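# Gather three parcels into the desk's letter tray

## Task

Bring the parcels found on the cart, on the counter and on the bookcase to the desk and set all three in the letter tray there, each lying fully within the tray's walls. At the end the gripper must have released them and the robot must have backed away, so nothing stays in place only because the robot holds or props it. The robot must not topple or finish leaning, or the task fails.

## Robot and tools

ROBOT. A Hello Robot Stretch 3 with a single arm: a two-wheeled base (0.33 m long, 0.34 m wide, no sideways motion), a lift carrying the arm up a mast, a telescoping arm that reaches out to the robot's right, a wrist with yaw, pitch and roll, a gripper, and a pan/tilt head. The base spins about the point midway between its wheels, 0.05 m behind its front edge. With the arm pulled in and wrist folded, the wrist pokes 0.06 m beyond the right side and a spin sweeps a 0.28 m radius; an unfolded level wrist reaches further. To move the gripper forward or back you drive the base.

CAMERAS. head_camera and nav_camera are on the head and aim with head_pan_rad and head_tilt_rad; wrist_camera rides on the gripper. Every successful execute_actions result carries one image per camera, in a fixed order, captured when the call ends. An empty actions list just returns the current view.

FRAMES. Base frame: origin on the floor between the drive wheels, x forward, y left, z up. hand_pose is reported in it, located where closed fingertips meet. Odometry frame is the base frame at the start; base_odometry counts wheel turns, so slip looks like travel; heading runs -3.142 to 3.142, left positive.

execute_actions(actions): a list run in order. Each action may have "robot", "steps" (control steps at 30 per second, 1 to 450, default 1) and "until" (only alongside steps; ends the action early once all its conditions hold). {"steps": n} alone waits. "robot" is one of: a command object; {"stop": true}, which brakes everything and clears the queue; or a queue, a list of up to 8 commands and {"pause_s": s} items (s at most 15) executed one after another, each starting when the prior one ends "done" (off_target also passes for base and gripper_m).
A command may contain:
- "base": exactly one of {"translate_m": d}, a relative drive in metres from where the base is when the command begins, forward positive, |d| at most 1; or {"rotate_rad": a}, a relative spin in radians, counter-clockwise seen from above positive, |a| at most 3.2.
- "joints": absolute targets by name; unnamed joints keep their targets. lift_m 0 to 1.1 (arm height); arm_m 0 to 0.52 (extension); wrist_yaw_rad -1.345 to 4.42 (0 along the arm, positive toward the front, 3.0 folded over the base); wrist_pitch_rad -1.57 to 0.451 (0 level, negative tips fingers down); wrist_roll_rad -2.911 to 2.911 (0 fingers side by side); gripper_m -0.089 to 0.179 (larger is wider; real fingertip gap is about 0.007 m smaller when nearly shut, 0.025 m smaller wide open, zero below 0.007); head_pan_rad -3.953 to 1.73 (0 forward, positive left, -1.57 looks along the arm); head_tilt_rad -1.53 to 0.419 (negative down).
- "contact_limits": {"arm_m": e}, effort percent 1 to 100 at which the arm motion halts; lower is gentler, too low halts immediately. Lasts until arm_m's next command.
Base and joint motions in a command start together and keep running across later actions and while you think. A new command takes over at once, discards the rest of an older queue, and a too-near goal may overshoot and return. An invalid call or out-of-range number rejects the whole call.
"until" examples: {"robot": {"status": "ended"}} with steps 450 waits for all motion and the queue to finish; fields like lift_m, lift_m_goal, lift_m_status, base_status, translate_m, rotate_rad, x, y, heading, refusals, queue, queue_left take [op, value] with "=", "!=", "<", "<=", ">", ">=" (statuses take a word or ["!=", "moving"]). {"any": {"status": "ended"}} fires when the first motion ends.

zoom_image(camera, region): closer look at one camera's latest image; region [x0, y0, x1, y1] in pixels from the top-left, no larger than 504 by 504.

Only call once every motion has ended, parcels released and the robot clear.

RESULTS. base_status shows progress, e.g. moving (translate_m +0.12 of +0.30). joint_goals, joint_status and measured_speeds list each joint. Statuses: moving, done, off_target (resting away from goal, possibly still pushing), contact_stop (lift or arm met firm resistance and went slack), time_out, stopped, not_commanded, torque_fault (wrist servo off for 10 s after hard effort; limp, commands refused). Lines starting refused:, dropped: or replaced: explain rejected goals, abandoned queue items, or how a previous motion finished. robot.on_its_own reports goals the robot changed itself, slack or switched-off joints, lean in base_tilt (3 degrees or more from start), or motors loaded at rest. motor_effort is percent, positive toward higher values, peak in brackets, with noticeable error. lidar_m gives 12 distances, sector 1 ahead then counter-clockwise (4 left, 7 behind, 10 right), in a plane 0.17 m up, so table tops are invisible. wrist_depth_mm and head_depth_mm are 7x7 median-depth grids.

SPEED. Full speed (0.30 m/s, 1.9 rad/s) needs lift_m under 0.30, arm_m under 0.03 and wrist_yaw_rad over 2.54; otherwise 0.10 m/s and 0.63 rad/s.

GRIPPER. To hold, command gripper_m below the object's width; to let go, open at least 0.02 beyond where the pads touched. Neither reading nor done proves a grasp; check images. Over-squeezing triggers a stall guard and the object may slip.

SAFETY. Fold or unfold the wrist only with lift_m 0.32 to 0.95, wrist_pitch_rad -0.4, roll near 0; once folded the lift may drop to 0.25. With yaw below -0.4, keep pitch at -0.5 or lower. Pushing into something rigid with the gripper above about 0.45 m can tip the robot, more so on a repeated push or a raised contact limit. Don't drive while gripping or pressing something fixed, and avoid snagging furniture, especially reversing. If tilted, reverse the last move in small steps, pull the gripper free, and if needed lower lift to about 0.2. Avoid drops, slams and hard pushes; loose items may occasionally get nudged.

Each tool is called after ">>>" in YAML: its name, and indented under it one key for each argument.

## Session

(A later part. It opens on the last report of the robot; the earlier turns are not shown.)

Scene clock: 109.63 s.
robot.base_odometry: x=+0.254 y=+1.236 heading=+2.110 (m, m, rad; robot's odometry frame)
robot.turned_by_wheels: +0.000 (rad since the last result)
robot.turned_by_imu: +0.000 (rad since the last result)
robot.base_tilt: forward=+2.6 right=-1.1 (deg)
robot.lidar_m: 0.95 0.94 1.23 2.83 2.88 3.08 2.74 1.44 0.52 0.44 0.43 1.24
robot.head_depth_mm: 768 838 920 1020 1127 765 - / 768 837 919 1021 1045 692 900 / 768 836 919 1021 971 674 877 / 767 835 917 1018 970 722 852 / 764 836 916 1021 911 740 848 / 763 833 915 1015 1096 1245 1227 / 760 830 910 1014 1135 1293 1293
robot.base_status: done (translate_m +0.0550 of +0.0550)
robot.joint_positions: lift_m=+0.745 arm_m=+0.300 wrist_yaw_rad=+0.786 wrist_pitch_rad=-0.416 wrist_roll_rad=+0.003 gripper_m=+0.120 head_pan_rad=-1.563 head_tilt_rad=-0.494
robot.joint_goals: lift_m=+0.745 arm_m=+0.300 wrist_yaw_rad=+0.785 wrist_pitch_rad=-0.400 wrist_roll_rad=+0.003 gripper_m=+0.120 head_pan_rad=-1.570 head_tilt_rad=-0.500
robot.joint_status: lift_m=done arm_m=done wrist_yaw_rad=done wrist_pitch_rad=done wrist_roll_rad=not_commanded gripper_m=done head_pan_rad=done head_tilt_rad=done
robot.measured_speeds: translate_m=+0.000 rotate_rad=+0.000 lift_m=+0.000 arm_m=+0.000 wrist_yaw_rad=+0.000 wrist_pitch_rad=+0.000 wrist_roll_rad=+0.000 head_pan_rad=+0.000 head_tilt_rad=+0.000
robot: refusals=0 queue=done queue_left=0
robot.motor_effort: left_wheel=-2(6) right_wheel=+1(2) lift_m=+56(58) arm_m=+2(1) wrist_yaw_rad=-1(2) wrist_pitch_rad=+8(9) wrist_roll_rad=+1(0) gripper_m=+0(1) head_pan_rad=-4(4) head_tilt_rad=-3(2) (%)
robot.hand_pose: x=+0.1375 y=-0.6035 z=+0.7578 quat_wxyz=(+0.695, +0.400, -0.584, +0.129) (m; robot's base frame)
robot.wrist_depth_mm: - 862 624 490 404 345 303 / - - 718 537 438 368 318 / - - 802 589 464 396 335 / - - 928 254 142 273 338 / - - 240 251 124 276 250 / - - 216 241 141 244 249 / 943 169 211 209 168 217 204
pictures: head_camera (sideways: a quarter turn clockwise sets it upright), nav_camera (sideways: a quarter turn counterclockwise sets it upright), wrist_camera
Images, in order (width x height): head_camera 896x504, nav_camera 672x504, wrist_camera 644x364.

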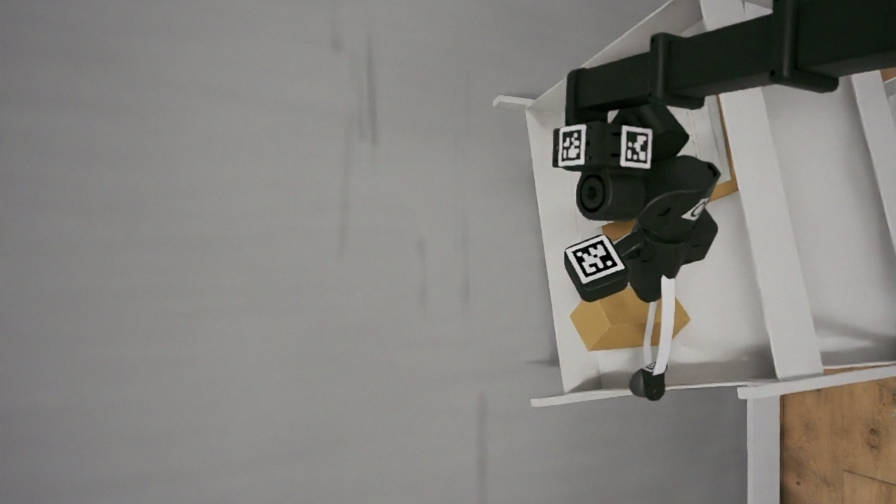

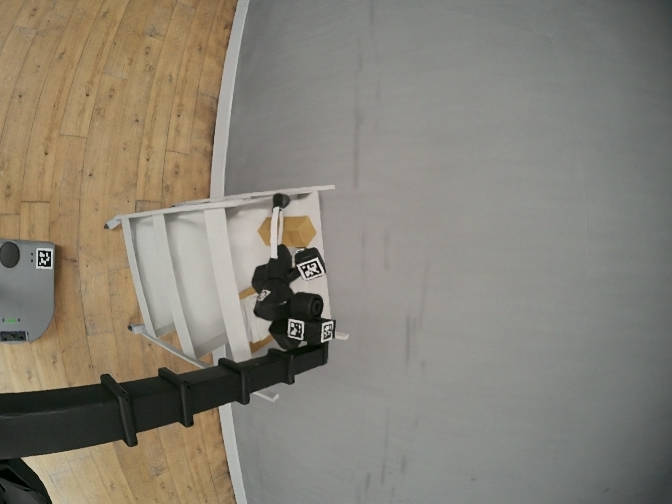

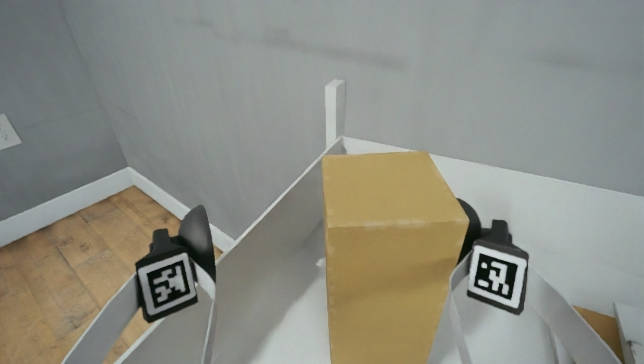

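>>> execute_actions:
  actions:
    - {"robot": [{"joints": {"arm_m": 0.315}}, {"joints": {"gripper_m": 0.03}}, {"pause_s": 0.3}, {"joints": {"lift_m": 0.90}}], "steps": 300, "until": {"robot": {"status": "ended"}}}

Scene clock: 116.93 s.
robot.base_odometry: x=+0.254 y=+1.236 heading=+2.110 (m, m, rad; robot's odometry frame)
robot.turned_by_wheels: +0.000 (rad since the last result)
robot.turned_by_imu: +0.000 (rad since the last result)
robot.base_tilt: forward=+2.6 right=-1.1 (deg)
robot.lidar_m: 0.94 0.95 1.23 2.82 2.88 3.08 2.74 1.44 0.52 0.44 0.43 1.24
robot.head_depth_mm: 769 837 923 - 1110 767 885 / 768 838 918 - 939 747 896 / 765 836 919 - 892 750 872 / 766 836 918 989 921 766 853 / 765 832 915 985 870 766 852 / 764 831 916 1014 1095 1230 1226 / 763 833 915 1014 1135 1296 1301
robot.base_status: done (translate_m +0.0550 of +0.0550)
robot.joint_positions: lift_m=+0.900 arm_m=+0.315 wrist_yaw_rad=+0.786 wrist_pitch_rad=-0.425 wrist_roll_rad=+0.003 gripper_m=+0.031 head_pan_rad=-1.563 head_tilt_rad=-0.494
robot.joint_goals: lift_m=+0.900 arm_m=+0.315 wrist_yaw_rad=+0.785 wrist_pitch_rad=-0.400 wrist_roll_rad=+0.003 gripper_m=+0.030 head_pan_rad=-1.570 head_tilt_rad=-0.500
robot.joint_status: lift_m=done arm_m=done wrist_yaw_rad=done wrist_pitch_rad=done wrist_roll_rad=not_commanded gripper_m=done head_pan_rad=done head_tilt_rad=done
robot.measured_speeds: translate_m=+0.000 rotate_rad=+0.000 lift_m=+0.000 arm_m=+0.000 wrist_yaw_rad=+0.000 wrist_pitch_rad=+0.000 wrist_roll_rad=+0.000 head_pan_rad=+0.000 head_tilt_rad=+0.000
robot: refusals=0 queue=done queue_left=0
robot.motor_effort: left_wheel=-2(2) right_wheel=+1(0) lift_m=+56(58) arm_m=+3(2) wrist_yaw_rad=-1(1) wrist_pitch_rad=+14(15) wrist_roll_rad=+0(1) gripper_m=-13(92) head_pan_rad=-4(5) head_tilt_rad=-2(2) (%)
robot.hand_pose: x=+0.1366 y=-0.6177 z=+0.9106 quat_wxyz=(+0.695, +0.403, -0.582, +0.126) (m; robot's base frame)
robot.wrist_depth_mm: - 828 602 478 393 334 290 / - 994 669 520 424 356 305 / - - 780 576 459 381 327 / - - 918 143 475 409 350 / - - - 119 122 441 368 / - - - 129 132 461 394 / - - - 151 366 354 405
pictures: head_camera (sideways: a quarter turn clockwise sets it upright), nav_camera (sideways: a quarter turn counterclockwise sets it upright), wrist_camera
Images, in order (width x height): head_camera 896x504, nav_camera 672x504, wrist_camera 644x364.

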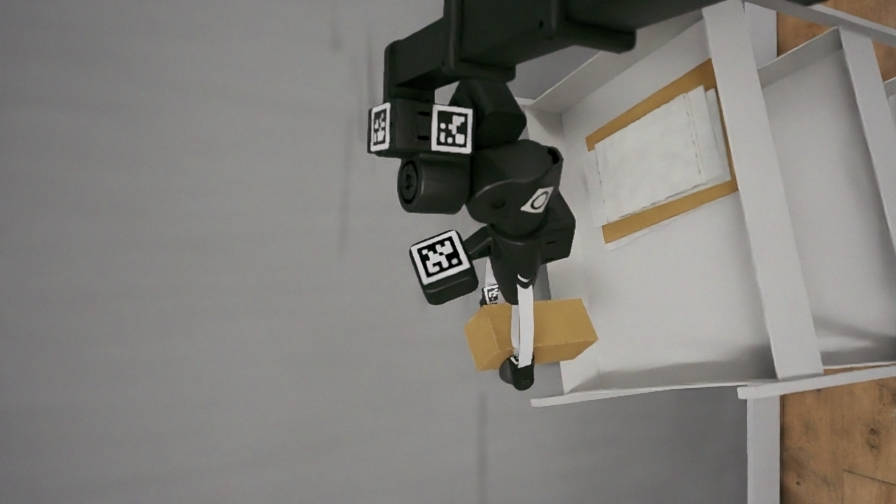

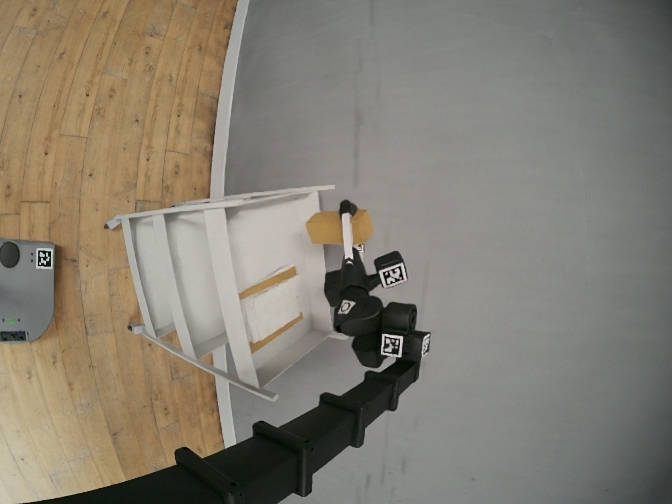

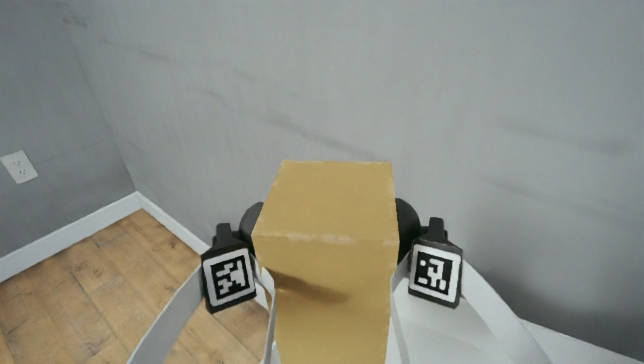

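>>> execute_actions:
  actions:
    - {"robot": [{"joints": {"arm_m": 0.0, "lift_m": 1.0}}, {"base": {"rotate_rad": -0.177}}, {"base": {"translate_m": -1.0}}, {"base": {"translate_m": -1.0}}, {"base": {"translate_m": -0.366}}, {"base": {"rotate_rad": -1.393}}], "steps": 450, "until": {"robot": {"status": "ended"}}}
    - {"steps": 450, "until": {"robot": {"status": "ended"}}}
    - {"steps": 450, "until": {"robot": {"status": "ended"}}}

Scene clock: 159.87 s.
robot.base_odometry: x=+1.092 y=-0.976 heading=+0.540 (m, m, rad; robot's odometry frame)
robot.turned_by_wheels: -1.570 (rad since the last result)
robot.turned_by_imu: -1.560 (rad since the last result)
robot.base_tilt: forward=+2.5 right=-1.2 (deg)
robot.lidar_m: 1.51 1.54 2.01 3.20 3.27 2.07 2.18 0.91 1.00 0.93 0.66 0.61
robot.head_depth_mm: 770 841 927 1026 959 - - / 770 836 920 1021 981 - - / 767 838 919 1021 960 - - / 764 829 916 1016 922 737 - / 761 832 913 1017 - - - / 759 830 911 1013 956 - 541 / 759 827 905 1005 880 334 556
robot.base_status: done (rotate_rad -1.3929 of -1.3930)
robot.joint_positions: lift_m=+1.000 arm_m=+0.001 wrist_yaw_rad=+0.786 wrist_pitch_rad=-0.426 wrist_roll_rad=+0.003 gripper_m=+0.031 head_pan_rad=-1.563 head_tilt_rad=-0.494
robot.joint_goals: lift_m=+1.000 arm_m=+0.000 wrist_yaw_rad=+0.785 wrist_pitch_rad=-0.400 wrist_roll_rad=+0.003 gripper_m=+0.030 head_pan_rad=-1.570 head_tilt_rad=-0.500
robot.joint_status: lift_m=done arm_m=done wrist_yaw_rad=done wrist_pitch_rad=done wrist_roll_rad=not_commanded gripper_m=done head_pan_rad=done head_tilt_rad=done
robot.measured_speeds: translate_m=+0.000 rotate_rad=+0.000 lift_m=+0.000 arm_m=+0.000 wrist_yaw_rad=+0.000 wrist_pitch_rad=+0.000 wrist_roll_rad=+0.000 head_pan_rad=+0.000 head_tilt_rad=+0.000
robot: refusals=0 queue=done queue_left=0
robot.motor_effort: left_wheel=+2(8) right_wheel=-1(4) lift_m=+57(59) arm_m=-3(0) wrist_yaw_rad=-1(1) wrist_pitch_rad=+14(14) wrist_roll_rad=+0(0) gripper_m=-12(13) head_pan_rad=-5(4) head_tilt_rad=-3(2) (%)
robot.hand_pose: x=+0.1365 y=-0.3040 z=+1.0105 quat_wxyz=(+0.695, +0.403, -0.582, +0.126) (m; robot's base frame)
robot.wrist_depth_mm: - - - 830 691 590 520 / - - - 928 740 636 550 / - - - 917 814 666 581 / - - 719 143 688 689 616 / - 618 569 119 122 566 565 / 517 497 - 130 132 453 458 / 428 408 425 151 407 416 400
pictures: head_camera (sideways: a quarter turn clockwise sets it upright), nav_camera (sideways: a quarter turn counterclockwise sets it upright), wrist_camera
Images, in order (width x height): head_camera 896x504, nav_camera 672x504, wrist_camera 644x364.

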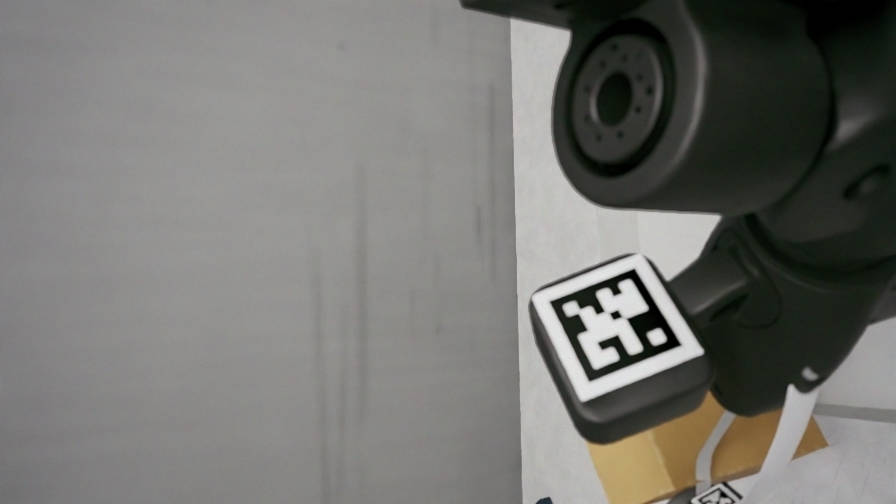

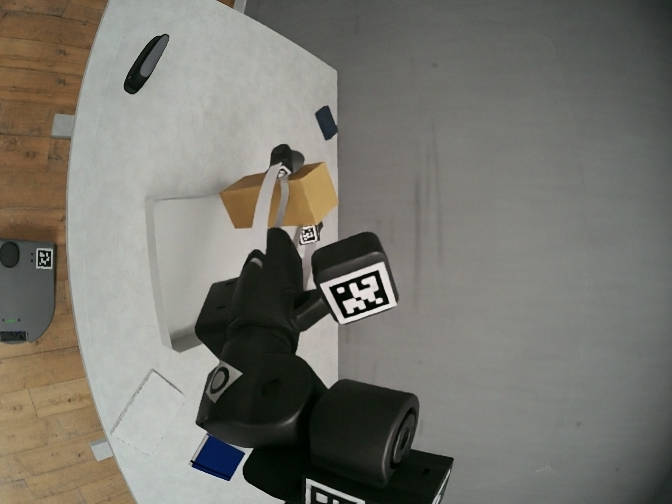

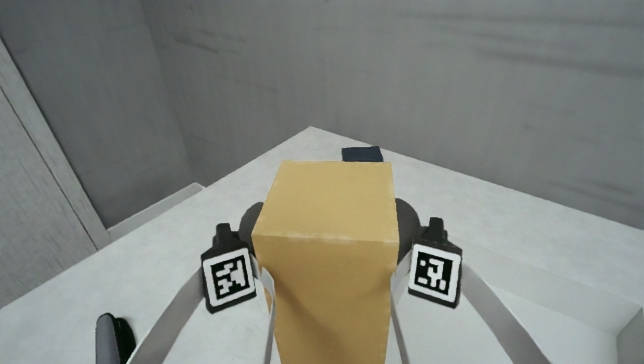

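>>> execute_actions:
  actions:
    - {"robot": [{"joints": {"lift_m": 1.1, "wrist_yaw_rad": 0.0, "wrist_pitch_rad": -1.3, "arm_m": 0.25, "head_tilt_rad": -0.8}}], "steps": 300, "until": {"robot": {"status": "ended"}}}

Scene clock: 165.87 s.
robot.base_odometry: x=+1.092 y=-0.976 heading=+0.540 (m, m, rad; robot's odometry frame)
robot.turned_by_wheels: +0.000 (rad since the last result)
robot.turned_by_imu: +0.000 (rad since the last result)
robot.base_tilt: forward=+2.5 right=-1.1 (deg)
robot.lidar_m: 1.51 1.54 2.01 3.20 3.26 2.06 2.18 0.91 0.99 0.93 0.66 0.61
robot.head_depth_mm: 805 917 986 791 659 566 493 / 806 931 993 789 644 554 494 / - - 454 449 657 556 495 / 791 909 992 773 657 555 495 / 787 906 990 765 656 555 496 / 786 902 989 769 662 555 496 / 784 899 979 794 661 566 496
robot.base_status: done (rotate_rad -1.3929 of -1.3930)
robot.joint_positions: lift_m=+1.100 arm_m=+0.250 wrist_yaw_rad=+0.001 wrist_pitch_rad=-1.301 wrist_roll_rad=+0.003 gripper_m=+0.031 head_pan_rad=-1.563 head_tilt_rad=-0.790
robot.joint_goals: lift_m=+1.100 arm_m=+0.250 wrist_yaw_rad=+0.000 wrist_pitch_rad=-1.300 wrist_roll_rad=+0.003 gripper_m=+0.030 head_pan_rad=-1.570 head_tilt_rad=-0.800
robot.joint_status: lift_m=done arm_m=done wrist_yaw_rad=done wrist_pitch_rad=done wrist_roll_rad=not_commanded gripper_m=done head_pan_rad=done head_tilt_rad=done
robot.measured_speeds: translate_m=+0.000 rotate_rad=+0.000 lift_m=+0.000 arm_m=+0.000 wrist_yaw_rad=+0.000 wrist_pitch_rad=+0.000 wrist_roll_rad=+0.000 head_pan_rad=+0.000 head_tilt_rad=+0.000
robot: refusals=0 queue=done queue_left=0
robot.motor_effort: left_wheel=+2(2) right_wheel=-2(1) lift_m=+56(59) arm_m=+2(6) wrist_yaw_rad=-2(4) wrist_pitch_rad=+0(15) wrist_roll_rad=+0(0) gripper_m=-13(13) head_pan_rad=-4(4) head_tilt_rad=-4(16) (%)
robot.hand_pose: x=-0.0216 y=-0.4396 z=+0.9849 quat_wxyz=(+0.562, +0.428, -0.563, -0.429) (m; robot's base frame)
robot.wrist_depth_mm: 452 451 452 451 445 444 443 / 444 442 438 433 437 439 436 / 439 439 435 434 439 436 435 / 435 434 432 142 428 430 427 / 429 427 421 119 122 426 410 / 424 426 417 130 132 422 418 / 416 421 417 152 412 402 412
pictures: head_camera (sideways: a quarter turn clockwise sets it upright), nav_camera (sideways: a quarter turn counterclockwise sets it upright), wrist_camera
Images, in order (width x height): head_camera 896x504, nav_camera 672x504, wrist_camera 644x364.

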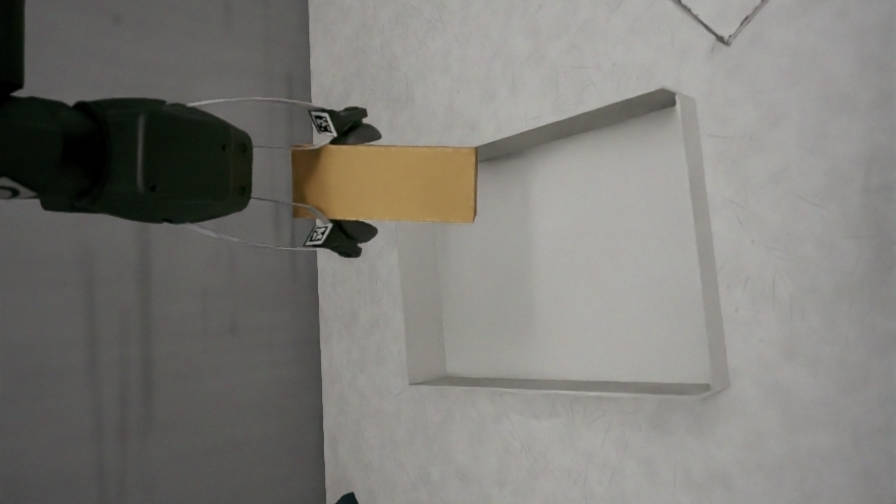

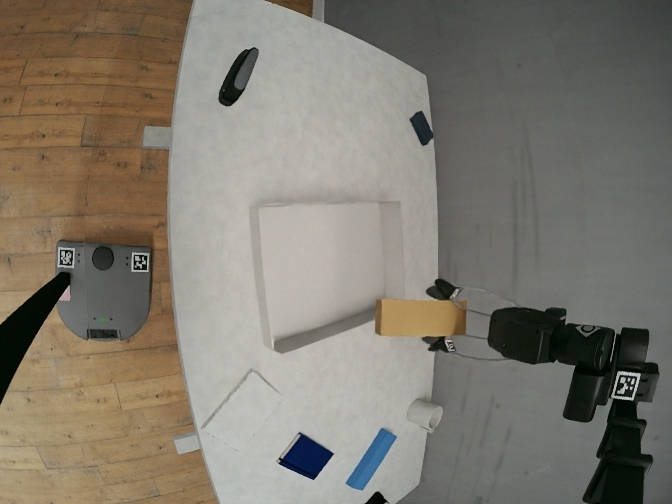

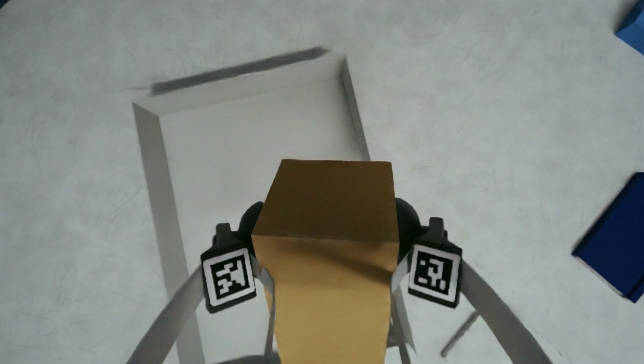

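>>> execute_actions:
  actions:
    - {"robot": [{"base": {"translate_m": 0.07}}, {"joints": {"lift_m": 0.87}}], "steps": 300, "until": {"robot": {"status": "ended"}}}

Scene clock: 178.90 s.
robot.base_odometry: x=+1.152 y=-0.940 heading=+0.540 (m, m, rad; robot's odometry frame)
robot.turned_by_wheels: +0.000 (rad since the last result)
robot.turned_by_imu: +0.000 (rad since the last result)
robot.base_tilt: forward=+2.5 right=-1.3 (deg)
robot.lidar_m: 1.45 1.47 1.92 3.21 3.28 2.13 2.19 0.97 0.98 0.93 0.56 0.57
robot.head_depth_mm: 793 906 - 779 635 553 493 / 790 890 - 747 654 554 495 / 785 904 - - 607 555 495 / 786 899 984 766 642 562 494 / 785 896 982 767 659 556 494 / 782 898 978 795 660 566 495 / 778 895 973 793 661 566 494
robot.base_status: done (translate_m +0.0700 of +0.0700)
robot.joint_positions: lift_m=+0.870 arm_m=+0.250 wrist_yaw_rad=+0.001 wrist_pitch_rad=-1.301 wrist_roll_rad=+0.003 gripper_m=+0.031 head_pan_rad=-1.563 head_tilt_rad=-0.790
robot.joint_goals: lift_m=+0.870 arm_m=+0.250 wrist_yaw_rad=+0.000 wrist_pitch_rad=-1.300 wrist_roll_rad=+0.003 gripper_m=+0.030 head_pan_rad=-1.570 head_tilt_rad=-0.800
robot.joint_status: lift_m=done arm_m=done wrist_yaw_rad=done wrist_pitch_rad=done wrist_roll_rad=not_commanded gripper_m=done head_pan_rad=done head_tilt_rad=done
robot.measured_speeds: translate_m=+0.000 rotate_rad=+0.000 lift_m=+0.000 arm_m=+0.000 wrist_yaw_rad=+0.000 wrist_pitch_rad=+0.000 wrist_roll_rad=+0.000 head_pan_rad=+0.000 head_tilt_rad=+0.000
robot: refusals=0 queue=done queue_left=0
robot.motor_effort: left_wheel=+2(8) right_wheel=-2(1) lift_m=+29(56) arm_m=+2(2) wrist_yaw_rad=-1(1) wrist_pitch_rad=+1(0) wrist_roll_rad=+0(0) gripper_m=-11(13) head_pan_rad=-4(4) head_tilt_rad=-4(3) (%)
robot.hand_pose: x=-0.0216 y=-0.4396 z=+0.7557 quat_wxyz=(+0.562, +0.428, -0.563, -0.429) (m; robot's base frame)
robot.wrist_depth_mm: 184 207 207 207 207 198 161 / 174 205 204 204 203 202 160 / 166 202 203 201 201 201 157 / 159 200 200 199 199 198 156 / 151 196 197 127 126 195 163 / 150 194 - 129 128 193 171 / 148 173 192 131 192 191 179
pictures: head_camera (sideways: a quarter turn clockwise sets it upright), nav_camera (sideways: a quarter turn counterclockwise sets it upright), wrist_camera
Images, in order (width x height): head_camera 896x504, nav_camera 672x504, wrist_camera 644x364.

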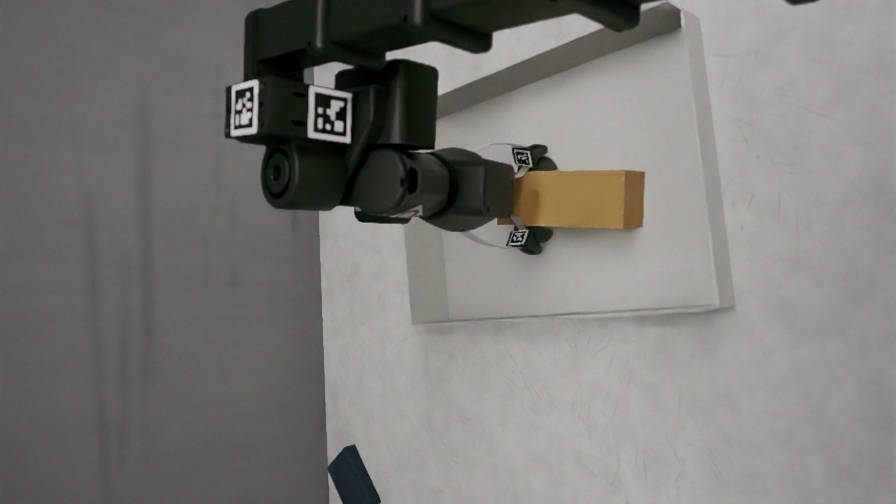

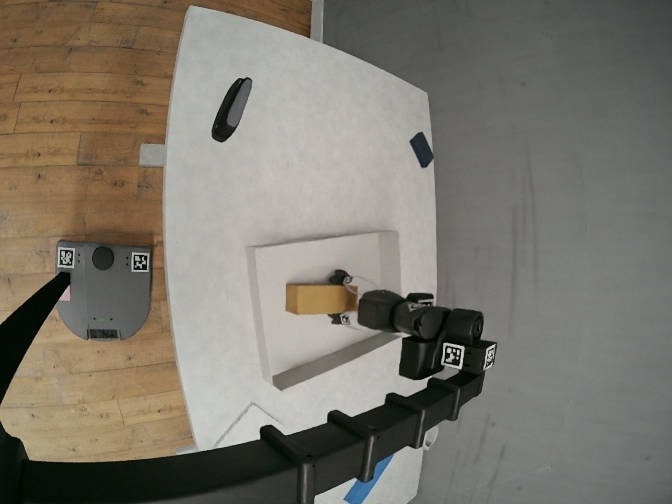

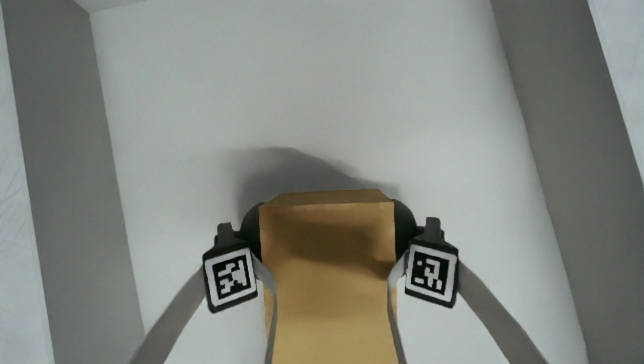

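>>> execute_actions:
  actions:
    - {"robot": [{"joints": {"gripper_m": 0.10}}, {"joints": {"lift_m": 1.05}}, {"joints": {"arm_m": 0.0, "wrist_pitch_rad": -0.3, "gripper_m": 0.13}, "base": {"rotate_rad": -0.628}}, {"base": {"translate_m": -1.0}}, {"base": {"translate_m": -1.0}}, {"base": {"rotate_rad": -0.942}, "joints": {"head_tilt_rad": -0.3}}], "steps": 450, "until": {"robot": {"status": "ended"}}}
    - {"steps": 450, "until": {"robot": {"status": "ended"}}}
    - {"steps": 450, "until": {"robot": {"status": "ended"}}}

Scene clock: 214.70 s.
robot.base_odometry: x=-0.840 y=-0.765 heading=-1.030 (m, m, rad; robot's odometry frame)
robot.turned_by_wheels: -1.570 (rad since the last result)
robot.turned_by_imu: -1.558 (rad since the last result)
robot.base_tilt: forward=+2.5 right=-1.2 (deg)
robot.lidar_m: 2.24 1.91 2.56 2.96 3.00 2.03 1.90 1.27 0.53 0.56 0.76 0.75
robot.head_depth_mm: 674 712 756 806 - - - / 669 707 753 786 - - - / 668 705 750 782 - - - / 664 703 746 774 550 847 756 / 659 698 737 588 533 859 786 / 658 698 737 671 547 848 784 / 655 694 737 759 545 847 783
robot.base_status: done (rotate_rad -0.9419 of -0.9420)
robot.joint_positions: lift_m=+1.050 arm_m=+0.001 wrist_yaw_rad=+0.000 wrist_pitch_rad=-0.321 wrist_roll_rad=+0.003 gripper_m=+0.130 head_pan_rad=-1.563 head_tilt_rad=-0.310
robot.joint_goals: lift_m=+1.050 arm_m=+0.000 wrist_yaw_rad=+0.000 wrist_pitch_rad=-0.300 wrist_roll_rad=+0.003 gripper_m=+0.130 head_pan_rad=-1.570 head_tilt_rad=-0.300
robot.joint_status: lift_m=done arm_m=done wrist_yaw_rad=done wrist_pitch_rad=done wrist_roll_rad=not_commanded gripper_m=done head_pan_rad=done head_tilt_rad=done
robot.measured_speeds: translate_m=+0.000 rotate_rad=+0.000 lift_m=+0.000 arm_m=+0.000 wrist_yaw_rad=+0.000 wrist_pitch_rad=+0.000 wrist_roll_rad=+0.000 head_pan_rad=+0.000 head_tilt_rad=+0.000
robot: refusals=0 queue=done queue_left=0
robot.motor_effort: left_wheel=+2(10) right_wheel=-2(5) lift_m=+56(58) arm_m=-3(1) wrist_yaw_rad=-1(2) wrist_pitch_rad=+11(11) wrist_roll_rad=+0(0) gripper_m=+1(87) head_pan_rad=-4(4) head_tilt_rad=+2(22) (%)
robot.hand_pose: x=-0.0215 y=-0.3815 z=+1.0847 quat_wxyz=(+0.697, +0.113, -0.699, -0.113) (m; robot's base frame)
robot.wrist_depth_mm: 462 325 482 503 526 535 553 / 498 498 510 537 557 580 604 / 399 363 356 370 364 632 647 / 278 275 276 283 293 694 723 / 576 585 620 643 436 760 807 / 630 - 675 705 451 - 899 / 632 654 643 637 531 977 -
pictures: head_camera (sideways: a quarter turn clockwise sets it upright), nav_camera (sideways: a quarter turn counterclockwise sets it upright), wrist_camera
Images, in order (width x height): head_camera 896x504, nav_camera 672x504, wrist_camera 644x364.

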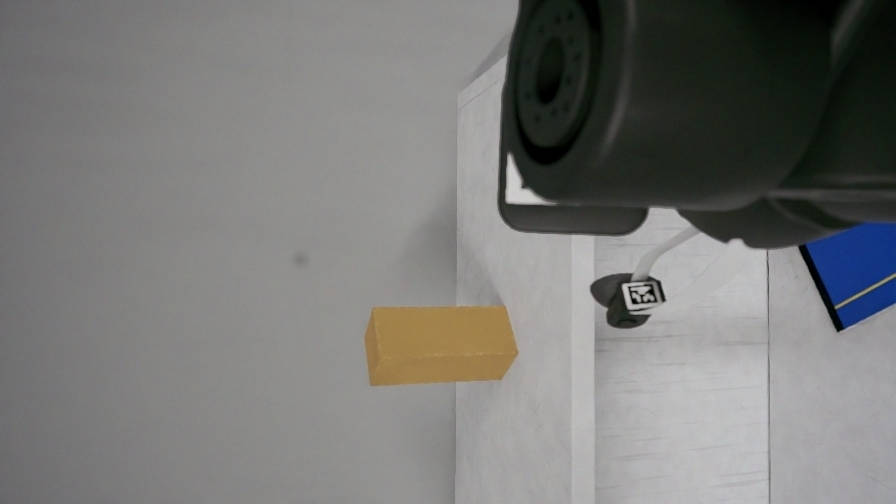

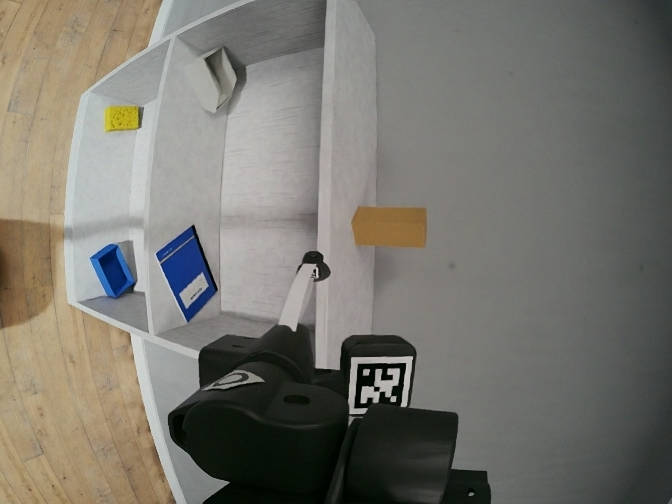

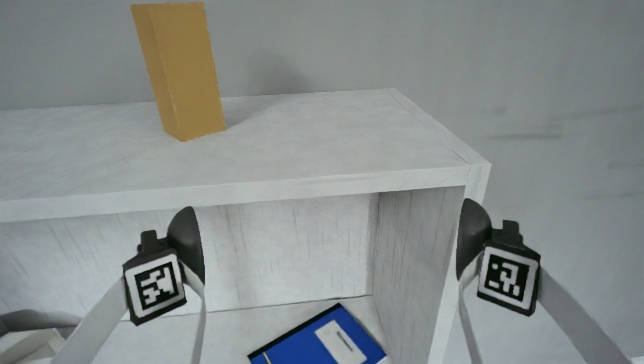

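>>> execute_actions:
  actions:
    - {"robot": [{"base": {"translate_m": 0.13}, "joints": {"lift_m": 1.10}}, {"joints": {"arm_m": 0.19}}], "steps": 300, "until": {"robot": {"status": "ended"}}}

Scene clock: 225.20 s.
robot.base_odometry: x=-0.773 y=-0.876 heading=-1.030 (m, m, rad; robot's odometry frame)
robot.turned_by_wheels: +0.000 (rad since the last result)
robot.turned_by_imu: +0.001 (rad since the last result)
robot.base_tilt: forward=+2.6 right=-1.1 (deg)
robot.lidar_m: 2.12 1.79 2.48 2.97 3.02 2.18 2.03 1.25 0.58 0.58 0.68 0.65
robot.head_depth_mm: 661 686 - 663 557 831 775 / 659 689 - - 555 849 782 / 656 692 - - 538 847 778 / 651 691 733 627 552 845 790 / 651 686 730 756 548 840 786 / 647 684 725 752 546 834 785 / 644 681 721 747 544 837 769
robot.base_status: done (translate_m +0.1300 of +0.1300)
robot.joint_positions: lift_m=+1.100 arm_m=+0.190 wrist_yaw_rad=+0.000 wrist_pitch_rad=-0.320 wrist_roll_rad=+0.003 gripper_m=+0.130 head_pan_rad=-1.563 head_tilt_rad=-0.310
robot.joint_goals: lift_m=+1.100 arm_m=+0.190 wrist_yaw_rad=+0.000 wrist_pitch_rad=-0.300 wrist_roll_rad=+0.003 gripper_m=+0.130 head_pan_rad=-1.570 head_tilt_rad=-0.300
robot.joint_status: lift_m=done arm_m=done wrist_yaw_rad=done wrist_pitch_rad=done wrist_roll_rad=not_commanded gripper_m=done head_pan_rad=done head_tilt_rad=done
robot.measured_speeds: translate_m=+0.000 rotate_rad=+0.000 lift_m=+0.000 arm_m=+0.000 wrist_yaw_rad=+0.000 wrist_pitch_rad=+0.000 wrist_roll_rad=+0.000 head_pan_rad=+0.000 head_tilt_rad=+0.000
robot: refusals=0 queue=done queue_left=0
robot.motor_effort: left_wheel=+2(8) right_wheel=-1(1) lift_m=+55(57) arm_m=+3(0) wrist_yaw_rad=-1(1) wrist_pitch_rad=+11(11) wrist_roll_rad=+1(0) gripper_m=+0(0) head_pan_rad=-4(4) head_tilt_rad=+2(3) (%)
robot.hand_pose: x=-0.0215 y=-0.5703 z=+1.1349 quat_wxyz=(+0.697, +0.113, -0.699, -0.113) (m; robot's base frame)
robot.wrist_depth_mm: 294 299 311 320 330 339 352 / 313 321 330 339 355 368 380 / 336 347 186 168 383 402 414 / 361 371 338 176 360 358 450 / 296 301 278 192 283 291 275 / 241 - 229 216 231 - 229 / 210 202 202 199 197 194 193
pictures: head_camera (sideways: a quarter turn clockwise sets it upright), nav_camera (sideways: a quarter turn counterclockwise sets it upright), wrist_camera
Images, in order (width x height): head_camera 896x504, nav_camera 672x504, wrist_camera 644x364.

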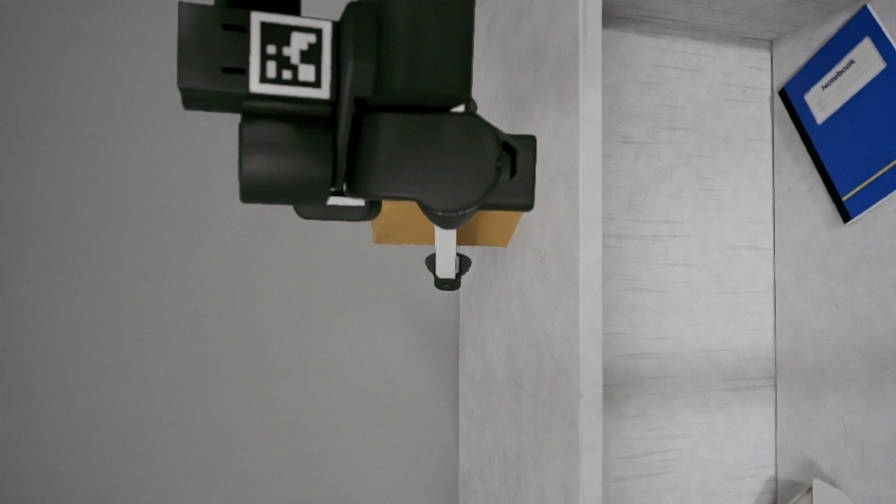

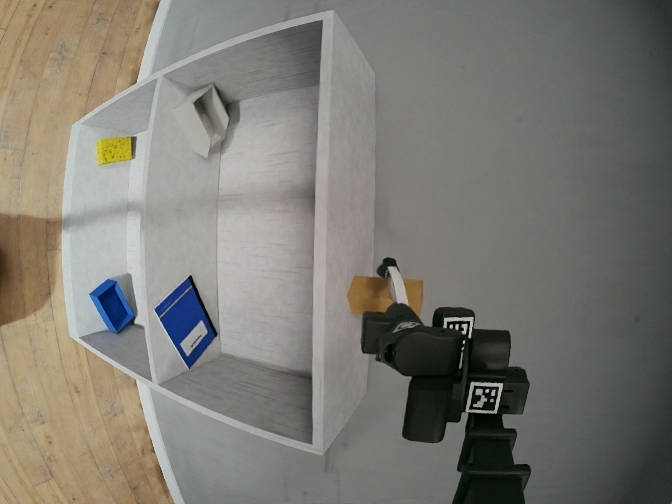

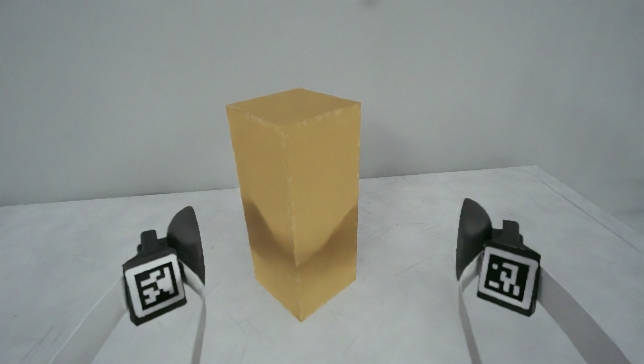

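>>> execute_actions:
  actions:
    - {"robot": [{"joints": {"arm_m": 0.235}}, {"joints": {"gripper_m": 0.03}}, {"pause_s": 0.3}, {"joints": {"wrist_pitch_rad": 0.0}}, {"joints": {"arm_m": 0.0}}, {"base": {"rotate_rad": 1.018}}, {"base": {"translate_m": 1.0}}, {"base": {"translate_m": 0.994}}], "steps": 450, "until": {"robot": {"status": "ended"}}}
    - {"steps": 450, "until": {"robot": {"status": "ended"}}}
    - {"robot": [{"base": {"rotate_rad": 0.552}, "joints": {"head_tilt_rad": -0.8}}, {"joints": {"wrist_pitch_rad": -1.3, "arm_m": 0.25}}], "steps": 450, "until": {"robot": {"status": "ended"}}}

Scene clock: 264.43 s.
robot.base_odometry: x=+1.136 y=-0.898 heading=+0.540 (m, m, rad; robot's odometry frame)
robot.turned_by_wheels: +1.570 (rad since the last result)
robot.turned_by_imu: +1.560 (rad since the last result)
robot.base_tilt: forward=+2.6 right=-1.2 (deg)
robot.lidar_m: 1.43 1.46 1.90 3.16 3.22 2.42 2.13 1.00 1.03 0.97 0.59 1.26
robot.head_depth_mm: 841 953 982 788 641 566 513 / 837 975 1020 766 656 565 513 / - - 484 477 624 565 504 / 827 945 1033 767 655 562 504 / 822 945 988 782 661 567 504 / 820 943 990 793 660 567 504 / 818 937 990 792 661 566 495
robot.base_status: done (rotate_rad +0.5519 of +0.5520)
robot.joint_positions: lift_m=+1.100 arm_m=+0.250 wrist_yaw_rad=+0.001 wrist_pitch_rad=-1.302 wrist_roll_rad=+0.003 gripper_m=+0.031 head_pan_rad=-1.563 head_tilt_rad=-0.790
robot.joint_goals: lift_m=+1.100 arm_m=+0.250 wrist_yaw_rad=+0.000 wrist_pitch_rad=-1.300 wrist_roll_rad=+0.003 gripper_m=+0.030 head_pan_rad=-1.570 head_tilt_rad=-0.800
robot.joint_status: lift_m=done arm_m=done wrist_yaw_rad=done wrist_pitch_rad=done wrist_roll_rad=not_commanded gripper_m=done head_pan_rad=done head_tilt_rad=done
robot.measured_speeds: translate_m=+0.000 rotate_rad=+0.000 lift_m=+0.000 arm_m=+0.000 wrist_yaw_rad=+0.000 wrist_pitch_rad=+0.000 wrist_roll_rad=+0.000 head_pan_rad=+0.000 head_tilt_rad=+0.000
robot: refusals=0 queue=done queue_left=0
robot.motor_effort: left_wheel=-3(12) right_wheel=+0(4) lift_m=+55(55) arm_m=+2(3) wrist_yaw_rad=-1(2) wrist_pitch_rad=+1(22) wrist_roll_rad=+0(0) gripper_m=-10(90) head_pan_rad=-4(4) head_tilt_rad=-3(23) (%)
robot.hand_pose: x=-0.0216 y=-0.4393 z=+0.9849 quat_wxyz=(+0.562, +0.428, -0.563, -0.429) (m; robot's base frame)
robot.wrist_depth_mm: 449 450 447 449 444 447 445 / 443 445 436 439 437 443 438 / 440 437 433 137 431 434 433 / 435 436 428 137 409 427 428 / 427 428 424 149 406 422 423 / 423 426 - 162 397 418 418 / 418 417 413 181 411 410 402
pictures: head_camera (sideways: a quarter turn clockwise sets it upright), nav_camera (sideways: a quarter turn counterclockwise sets it upright), wrist_camera
Images, in order (width x height): head_camera 896x504, nav_camera 672x504, wrist_camera 644x364.

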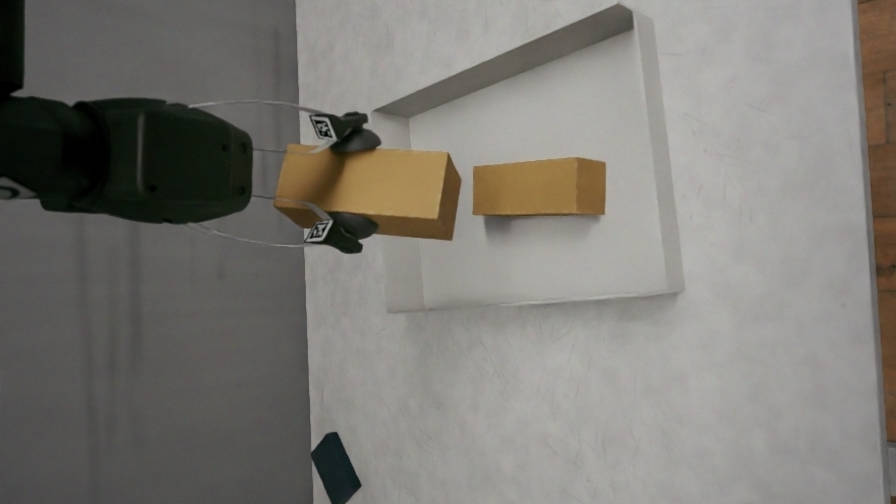

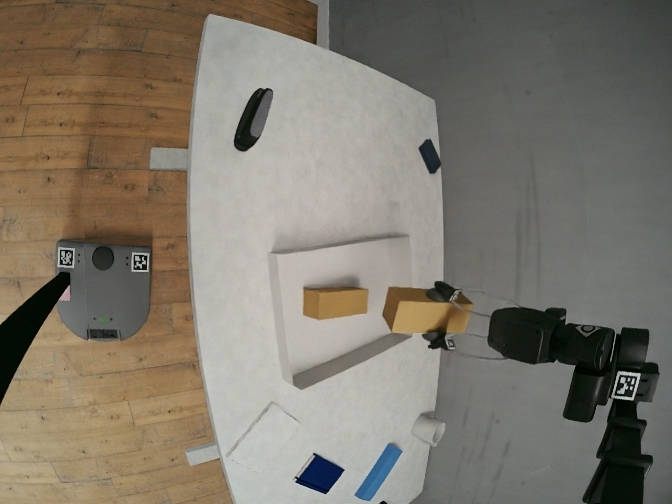

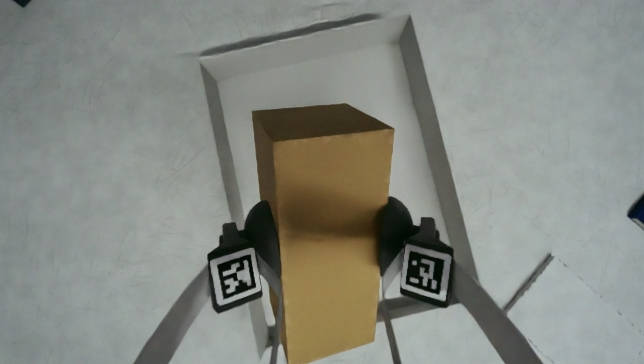

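>>> execute_actions:
  actions:
    - {"robot": [{"base": {"translate_m": 0.08}, "joints": {"arm_m": 0.28}}, {"joints": {"lift_m": 0.88}}], "steps": 300, "until": {"robot": {"status": "ended"}}}

Scene clock: 275.13 s.
robot.base_odometry: x=+1.205 y=-0.857 heading=+0.540 (m, m, rad; robot's odometry frame)
robot.turned_by_wheels: +0.000 (rad since the last result)
robot.turned_by_imu: +0.000 (rad since the last result)
robot.base_tilt: forward=+2.4 right=-1.4 (deg)
robot.lidar_m: 1.35 1.38 1.79 2.53 3.28 2.50 2.20 1.06 1.03 0.96 0.54 1.25
robot.head_depth_mm: 830 912 - 750 659 565 513 / 827 - - 792 628 567 505 / 821 925 - 675 629 559 504 / 822 944 991 793 647 567 506 / 821 937 993 797 663 568 497 / 818 939 994 796 664 569 497 / 814 935 1001 796 664 569 496
robot.base_status: done (translate_m +0.0800 of +0.0800)
robot.joint_positions: lift_m=+0.902 arm_m=+0.280 wrist_yaw_rad=+0.000 wrist_pitch_rad=-1.283 wrist_roll_rad=+0.006 gripper_m=+0.030 head_pan_rad=-1.563 head_tilt_rad=-0.791
robot.joint_goals: lift_m=+0.902 arm_m=+0.280 wrist_yaw_rad=+0.000 wrist_pitch_rad=-1.300 wrist_roll_rad=+0.006 gripper_m=+0.030 head_pan_rad=-1.570 head_tilt_rad=-0.800
robot.joint_status: lift_m=contact_stop arm_m=done wrist_yaw_rad=done wrist_pitch_rad=done wrist_roll_rad=not_commanded gripper_m=done head_pan_rad=done head_tilt_rad=done
robot.measured_speeds: translate_m=+0.000 rotate_rad=-0.002 lift_m=+0.003 arm_m=+0.000 wrist_yaw_rad=+0.000 wrist_pitch_rad=+0.264 wrist_roll_rad=+0.048 head_pan_rad=+0.000 head_tilt_rad=-0.024
robot: refusals=0 queue=dropped queue_left=0
robot.on_its_own: lift_m is slack since a contact_stop, until your next command for it (your +0.880 is given up)
robot.motor_effort: left_wheel=-9(8) right_wheel=+0(9) lift_m=+16(55) arm_m=+3(1) wrist_yaw_rad=+0(3) wrist_pitch_rad=-20(19) wrist_roll_rad=-3(3) gripper_m=-5(14) head_pan_rad=-4(5) head_tilt_rad=-5(3) (%)
robot.hand_pose: x=-0.0216 y=-0.4742 z=+0.7878 quat_wxyz=(+0.565, +0.422, -0.568, -0.425) (m; robot's base frame)
robot.wrist_depth_mm: 254 255 247 249 248 245 219 / 251 250 245 245 243 241 228 / 247 247 241 241 239 237 237 / 243 241 235 176 202 232 233 / 237 237 236 169 181 180 229 / 234 234 232 166 178 178 226 / 231 230 228 165 181 175 222
pictures: head_camera (sideways: a quarter turn clockwise sets it upright), nav_camera (sideways: a quarter turn counterclockwise sets it upright), wrist_camera
Images, in order (width x height): head_camera 896x504, nav_camera 672x504, wrist_camera 644x364.

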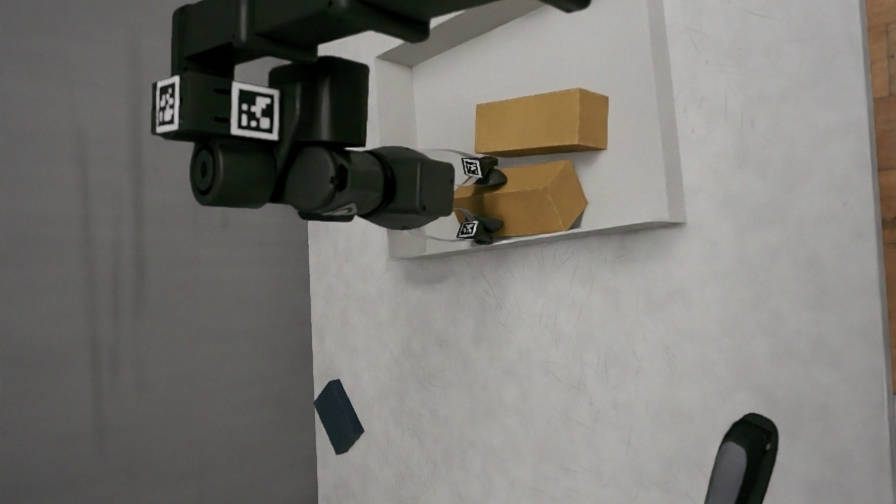

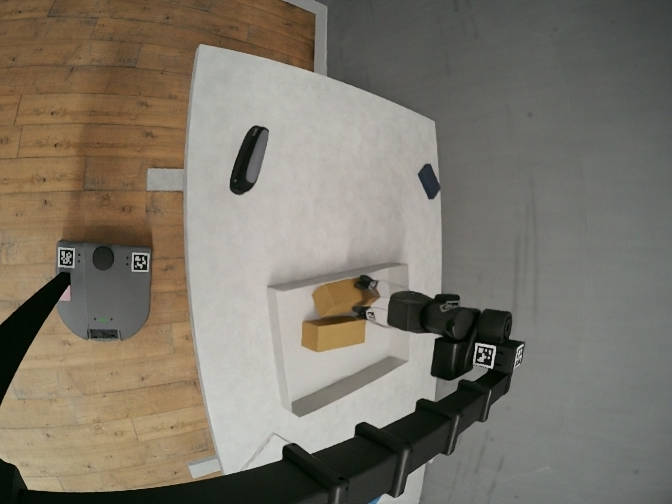

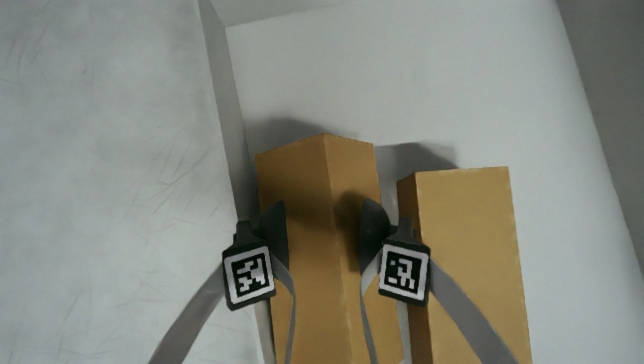

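>>> execute_actions:
  actions:
    - {"robot": [{"joints": {"lift_m": 1.1}}, {"joints": {"arm_m": 0.05, "wrist_pitch_rad": -0.6}}], "steps": 300, "until": {"robot": {"status": "ended"}}}

Scene clock: 282.03 s.
robot.base_odometry: x=+1.205 y=-0.857 heading=+0.540 (m, m, rad; robot's odometry frame)
robot.turned_by_wheels: +0.000 (rad since the last result)
robot.turned_by_imu: -0.009 (rad since the last result)
robot.base_tilt: forward=+2.5 right=-1.2 (deg)
robot.lidar_m: 1.36 1.38 1.78 2.49 3.21 2.51 2.20 1.06 1.03 0.96 0.54 1.25
robot.head_depth_mm: - - 916 764 656 566 503 / - - - 772 622 566 503 / - - - 786 625 553 503 / 819 939 968 784 656 564 494 / 816 937 990 788 659 567 494 / 815 931 985 791 660 565 496 / 810 927 984 792 660 566 496
robot.base_status: done (translate_m +0.0800 of +0.0800)
robot.joint_positions: lift_m=+1.100 arm_m=+0.050 wrist_yaw_rad=+0.001 wrist_pitch_rad=-0.618 wrist_roll_rad=+0.006 gripper_m=+0.030 head_pan_rad=-1.564 head_tilt_rad=-0.792
robot.joint_goals: lift_m=+1.100 arm_m=+0.050 wrist_yaw_rad=+0.000 wrist_pitch_rad=-0.600 wrist_roll_rad=+0.006 gripper_m=+0.030 head_pan_rad=-1.570 head_tilt_rad=-0.800
robot.joint_status: lift_m=done arm_m=done wrist_yaw_rad=done wrist_pitch_rad=done wrist_roll_rad=not_commanded gripper_m=done head_pan_rad=done head_tilt_rad=done
robot.measured_speeds: translate_m=+0.000 rotate_rad=+0.000 lift_m=+0.000 arm_m=+0.000 wrist_yaw_rad=+0.000 wrist_pitch_rad=+0.000 wrist_roll_rad=+0.000 head_pan_rad=+0.000 head_tilt_rad=+0.000
robot: refusals=0 queue=done queue_left=0
robot.motor_effort: left_wheel=-1(14) right_wheel=+0(12) lift_m=+55(56) arm_m=-3(4) wrist_yaw_rad=-1(1) wrist_pitch_rad=+10(13) wrist_roll_rad=-1(2) gripper_m=+0(6) head_pan_rad=-4(4) head_tilt_rad=-2(3) (%)
robot.hand_pose: x=-0.0214 y=-0.3902 z=+1.0703 quat_wxyz=(+0.672, +0.215, -0.675, -0.216) (m; robot's base frame)
robot.wrist_depth_mm: 596 614 633 653 673 706 726 / 663 683 712 730 766 798 829 / 737 777 784 810 785 780 736 / 811 678 689 679 668 662 639 / 614 592 596 570 573 581 572 / 529 530 533 494 495 512 506 / 477 474 470 445 438 457 456
pictures: head_camera (sideways: a quarter turn clockwise sets it upright), nav_camera (sideways: a quarter turn counterclockwise sets it upright), wrist_camera
Images, in order (width x height): head_camera 896x504, nav_camera 672x504, wrist_camera 644x364.

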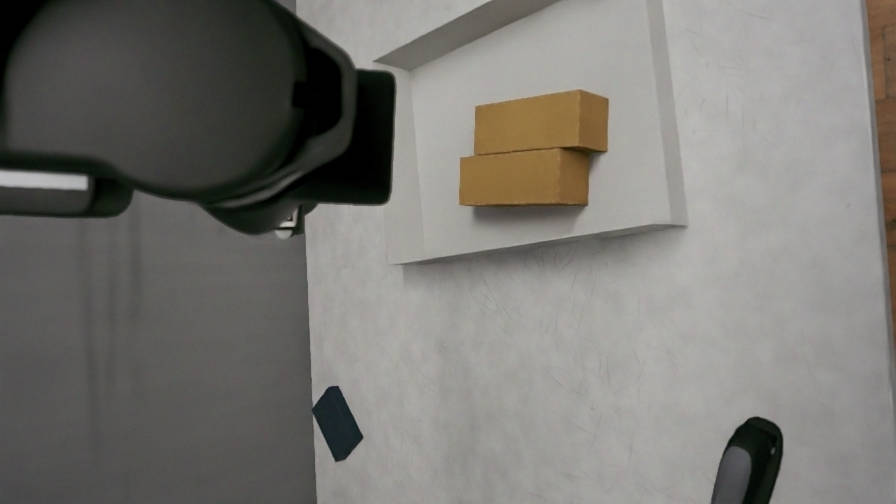

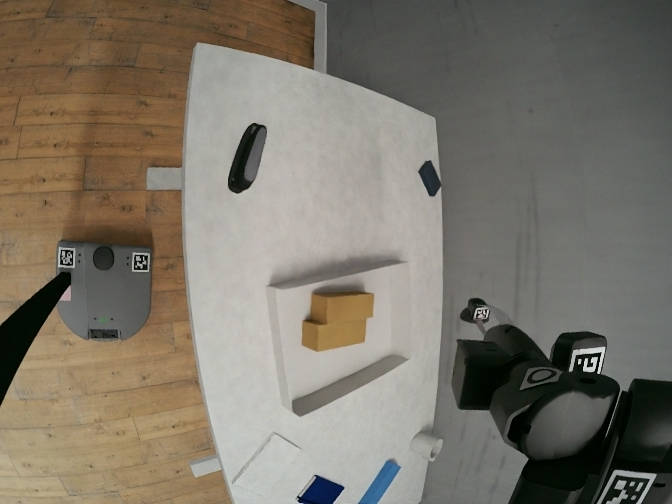

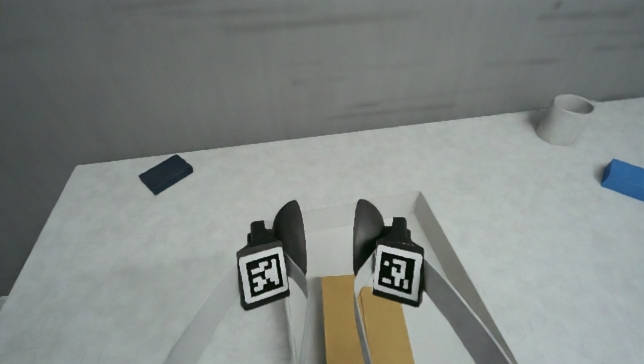

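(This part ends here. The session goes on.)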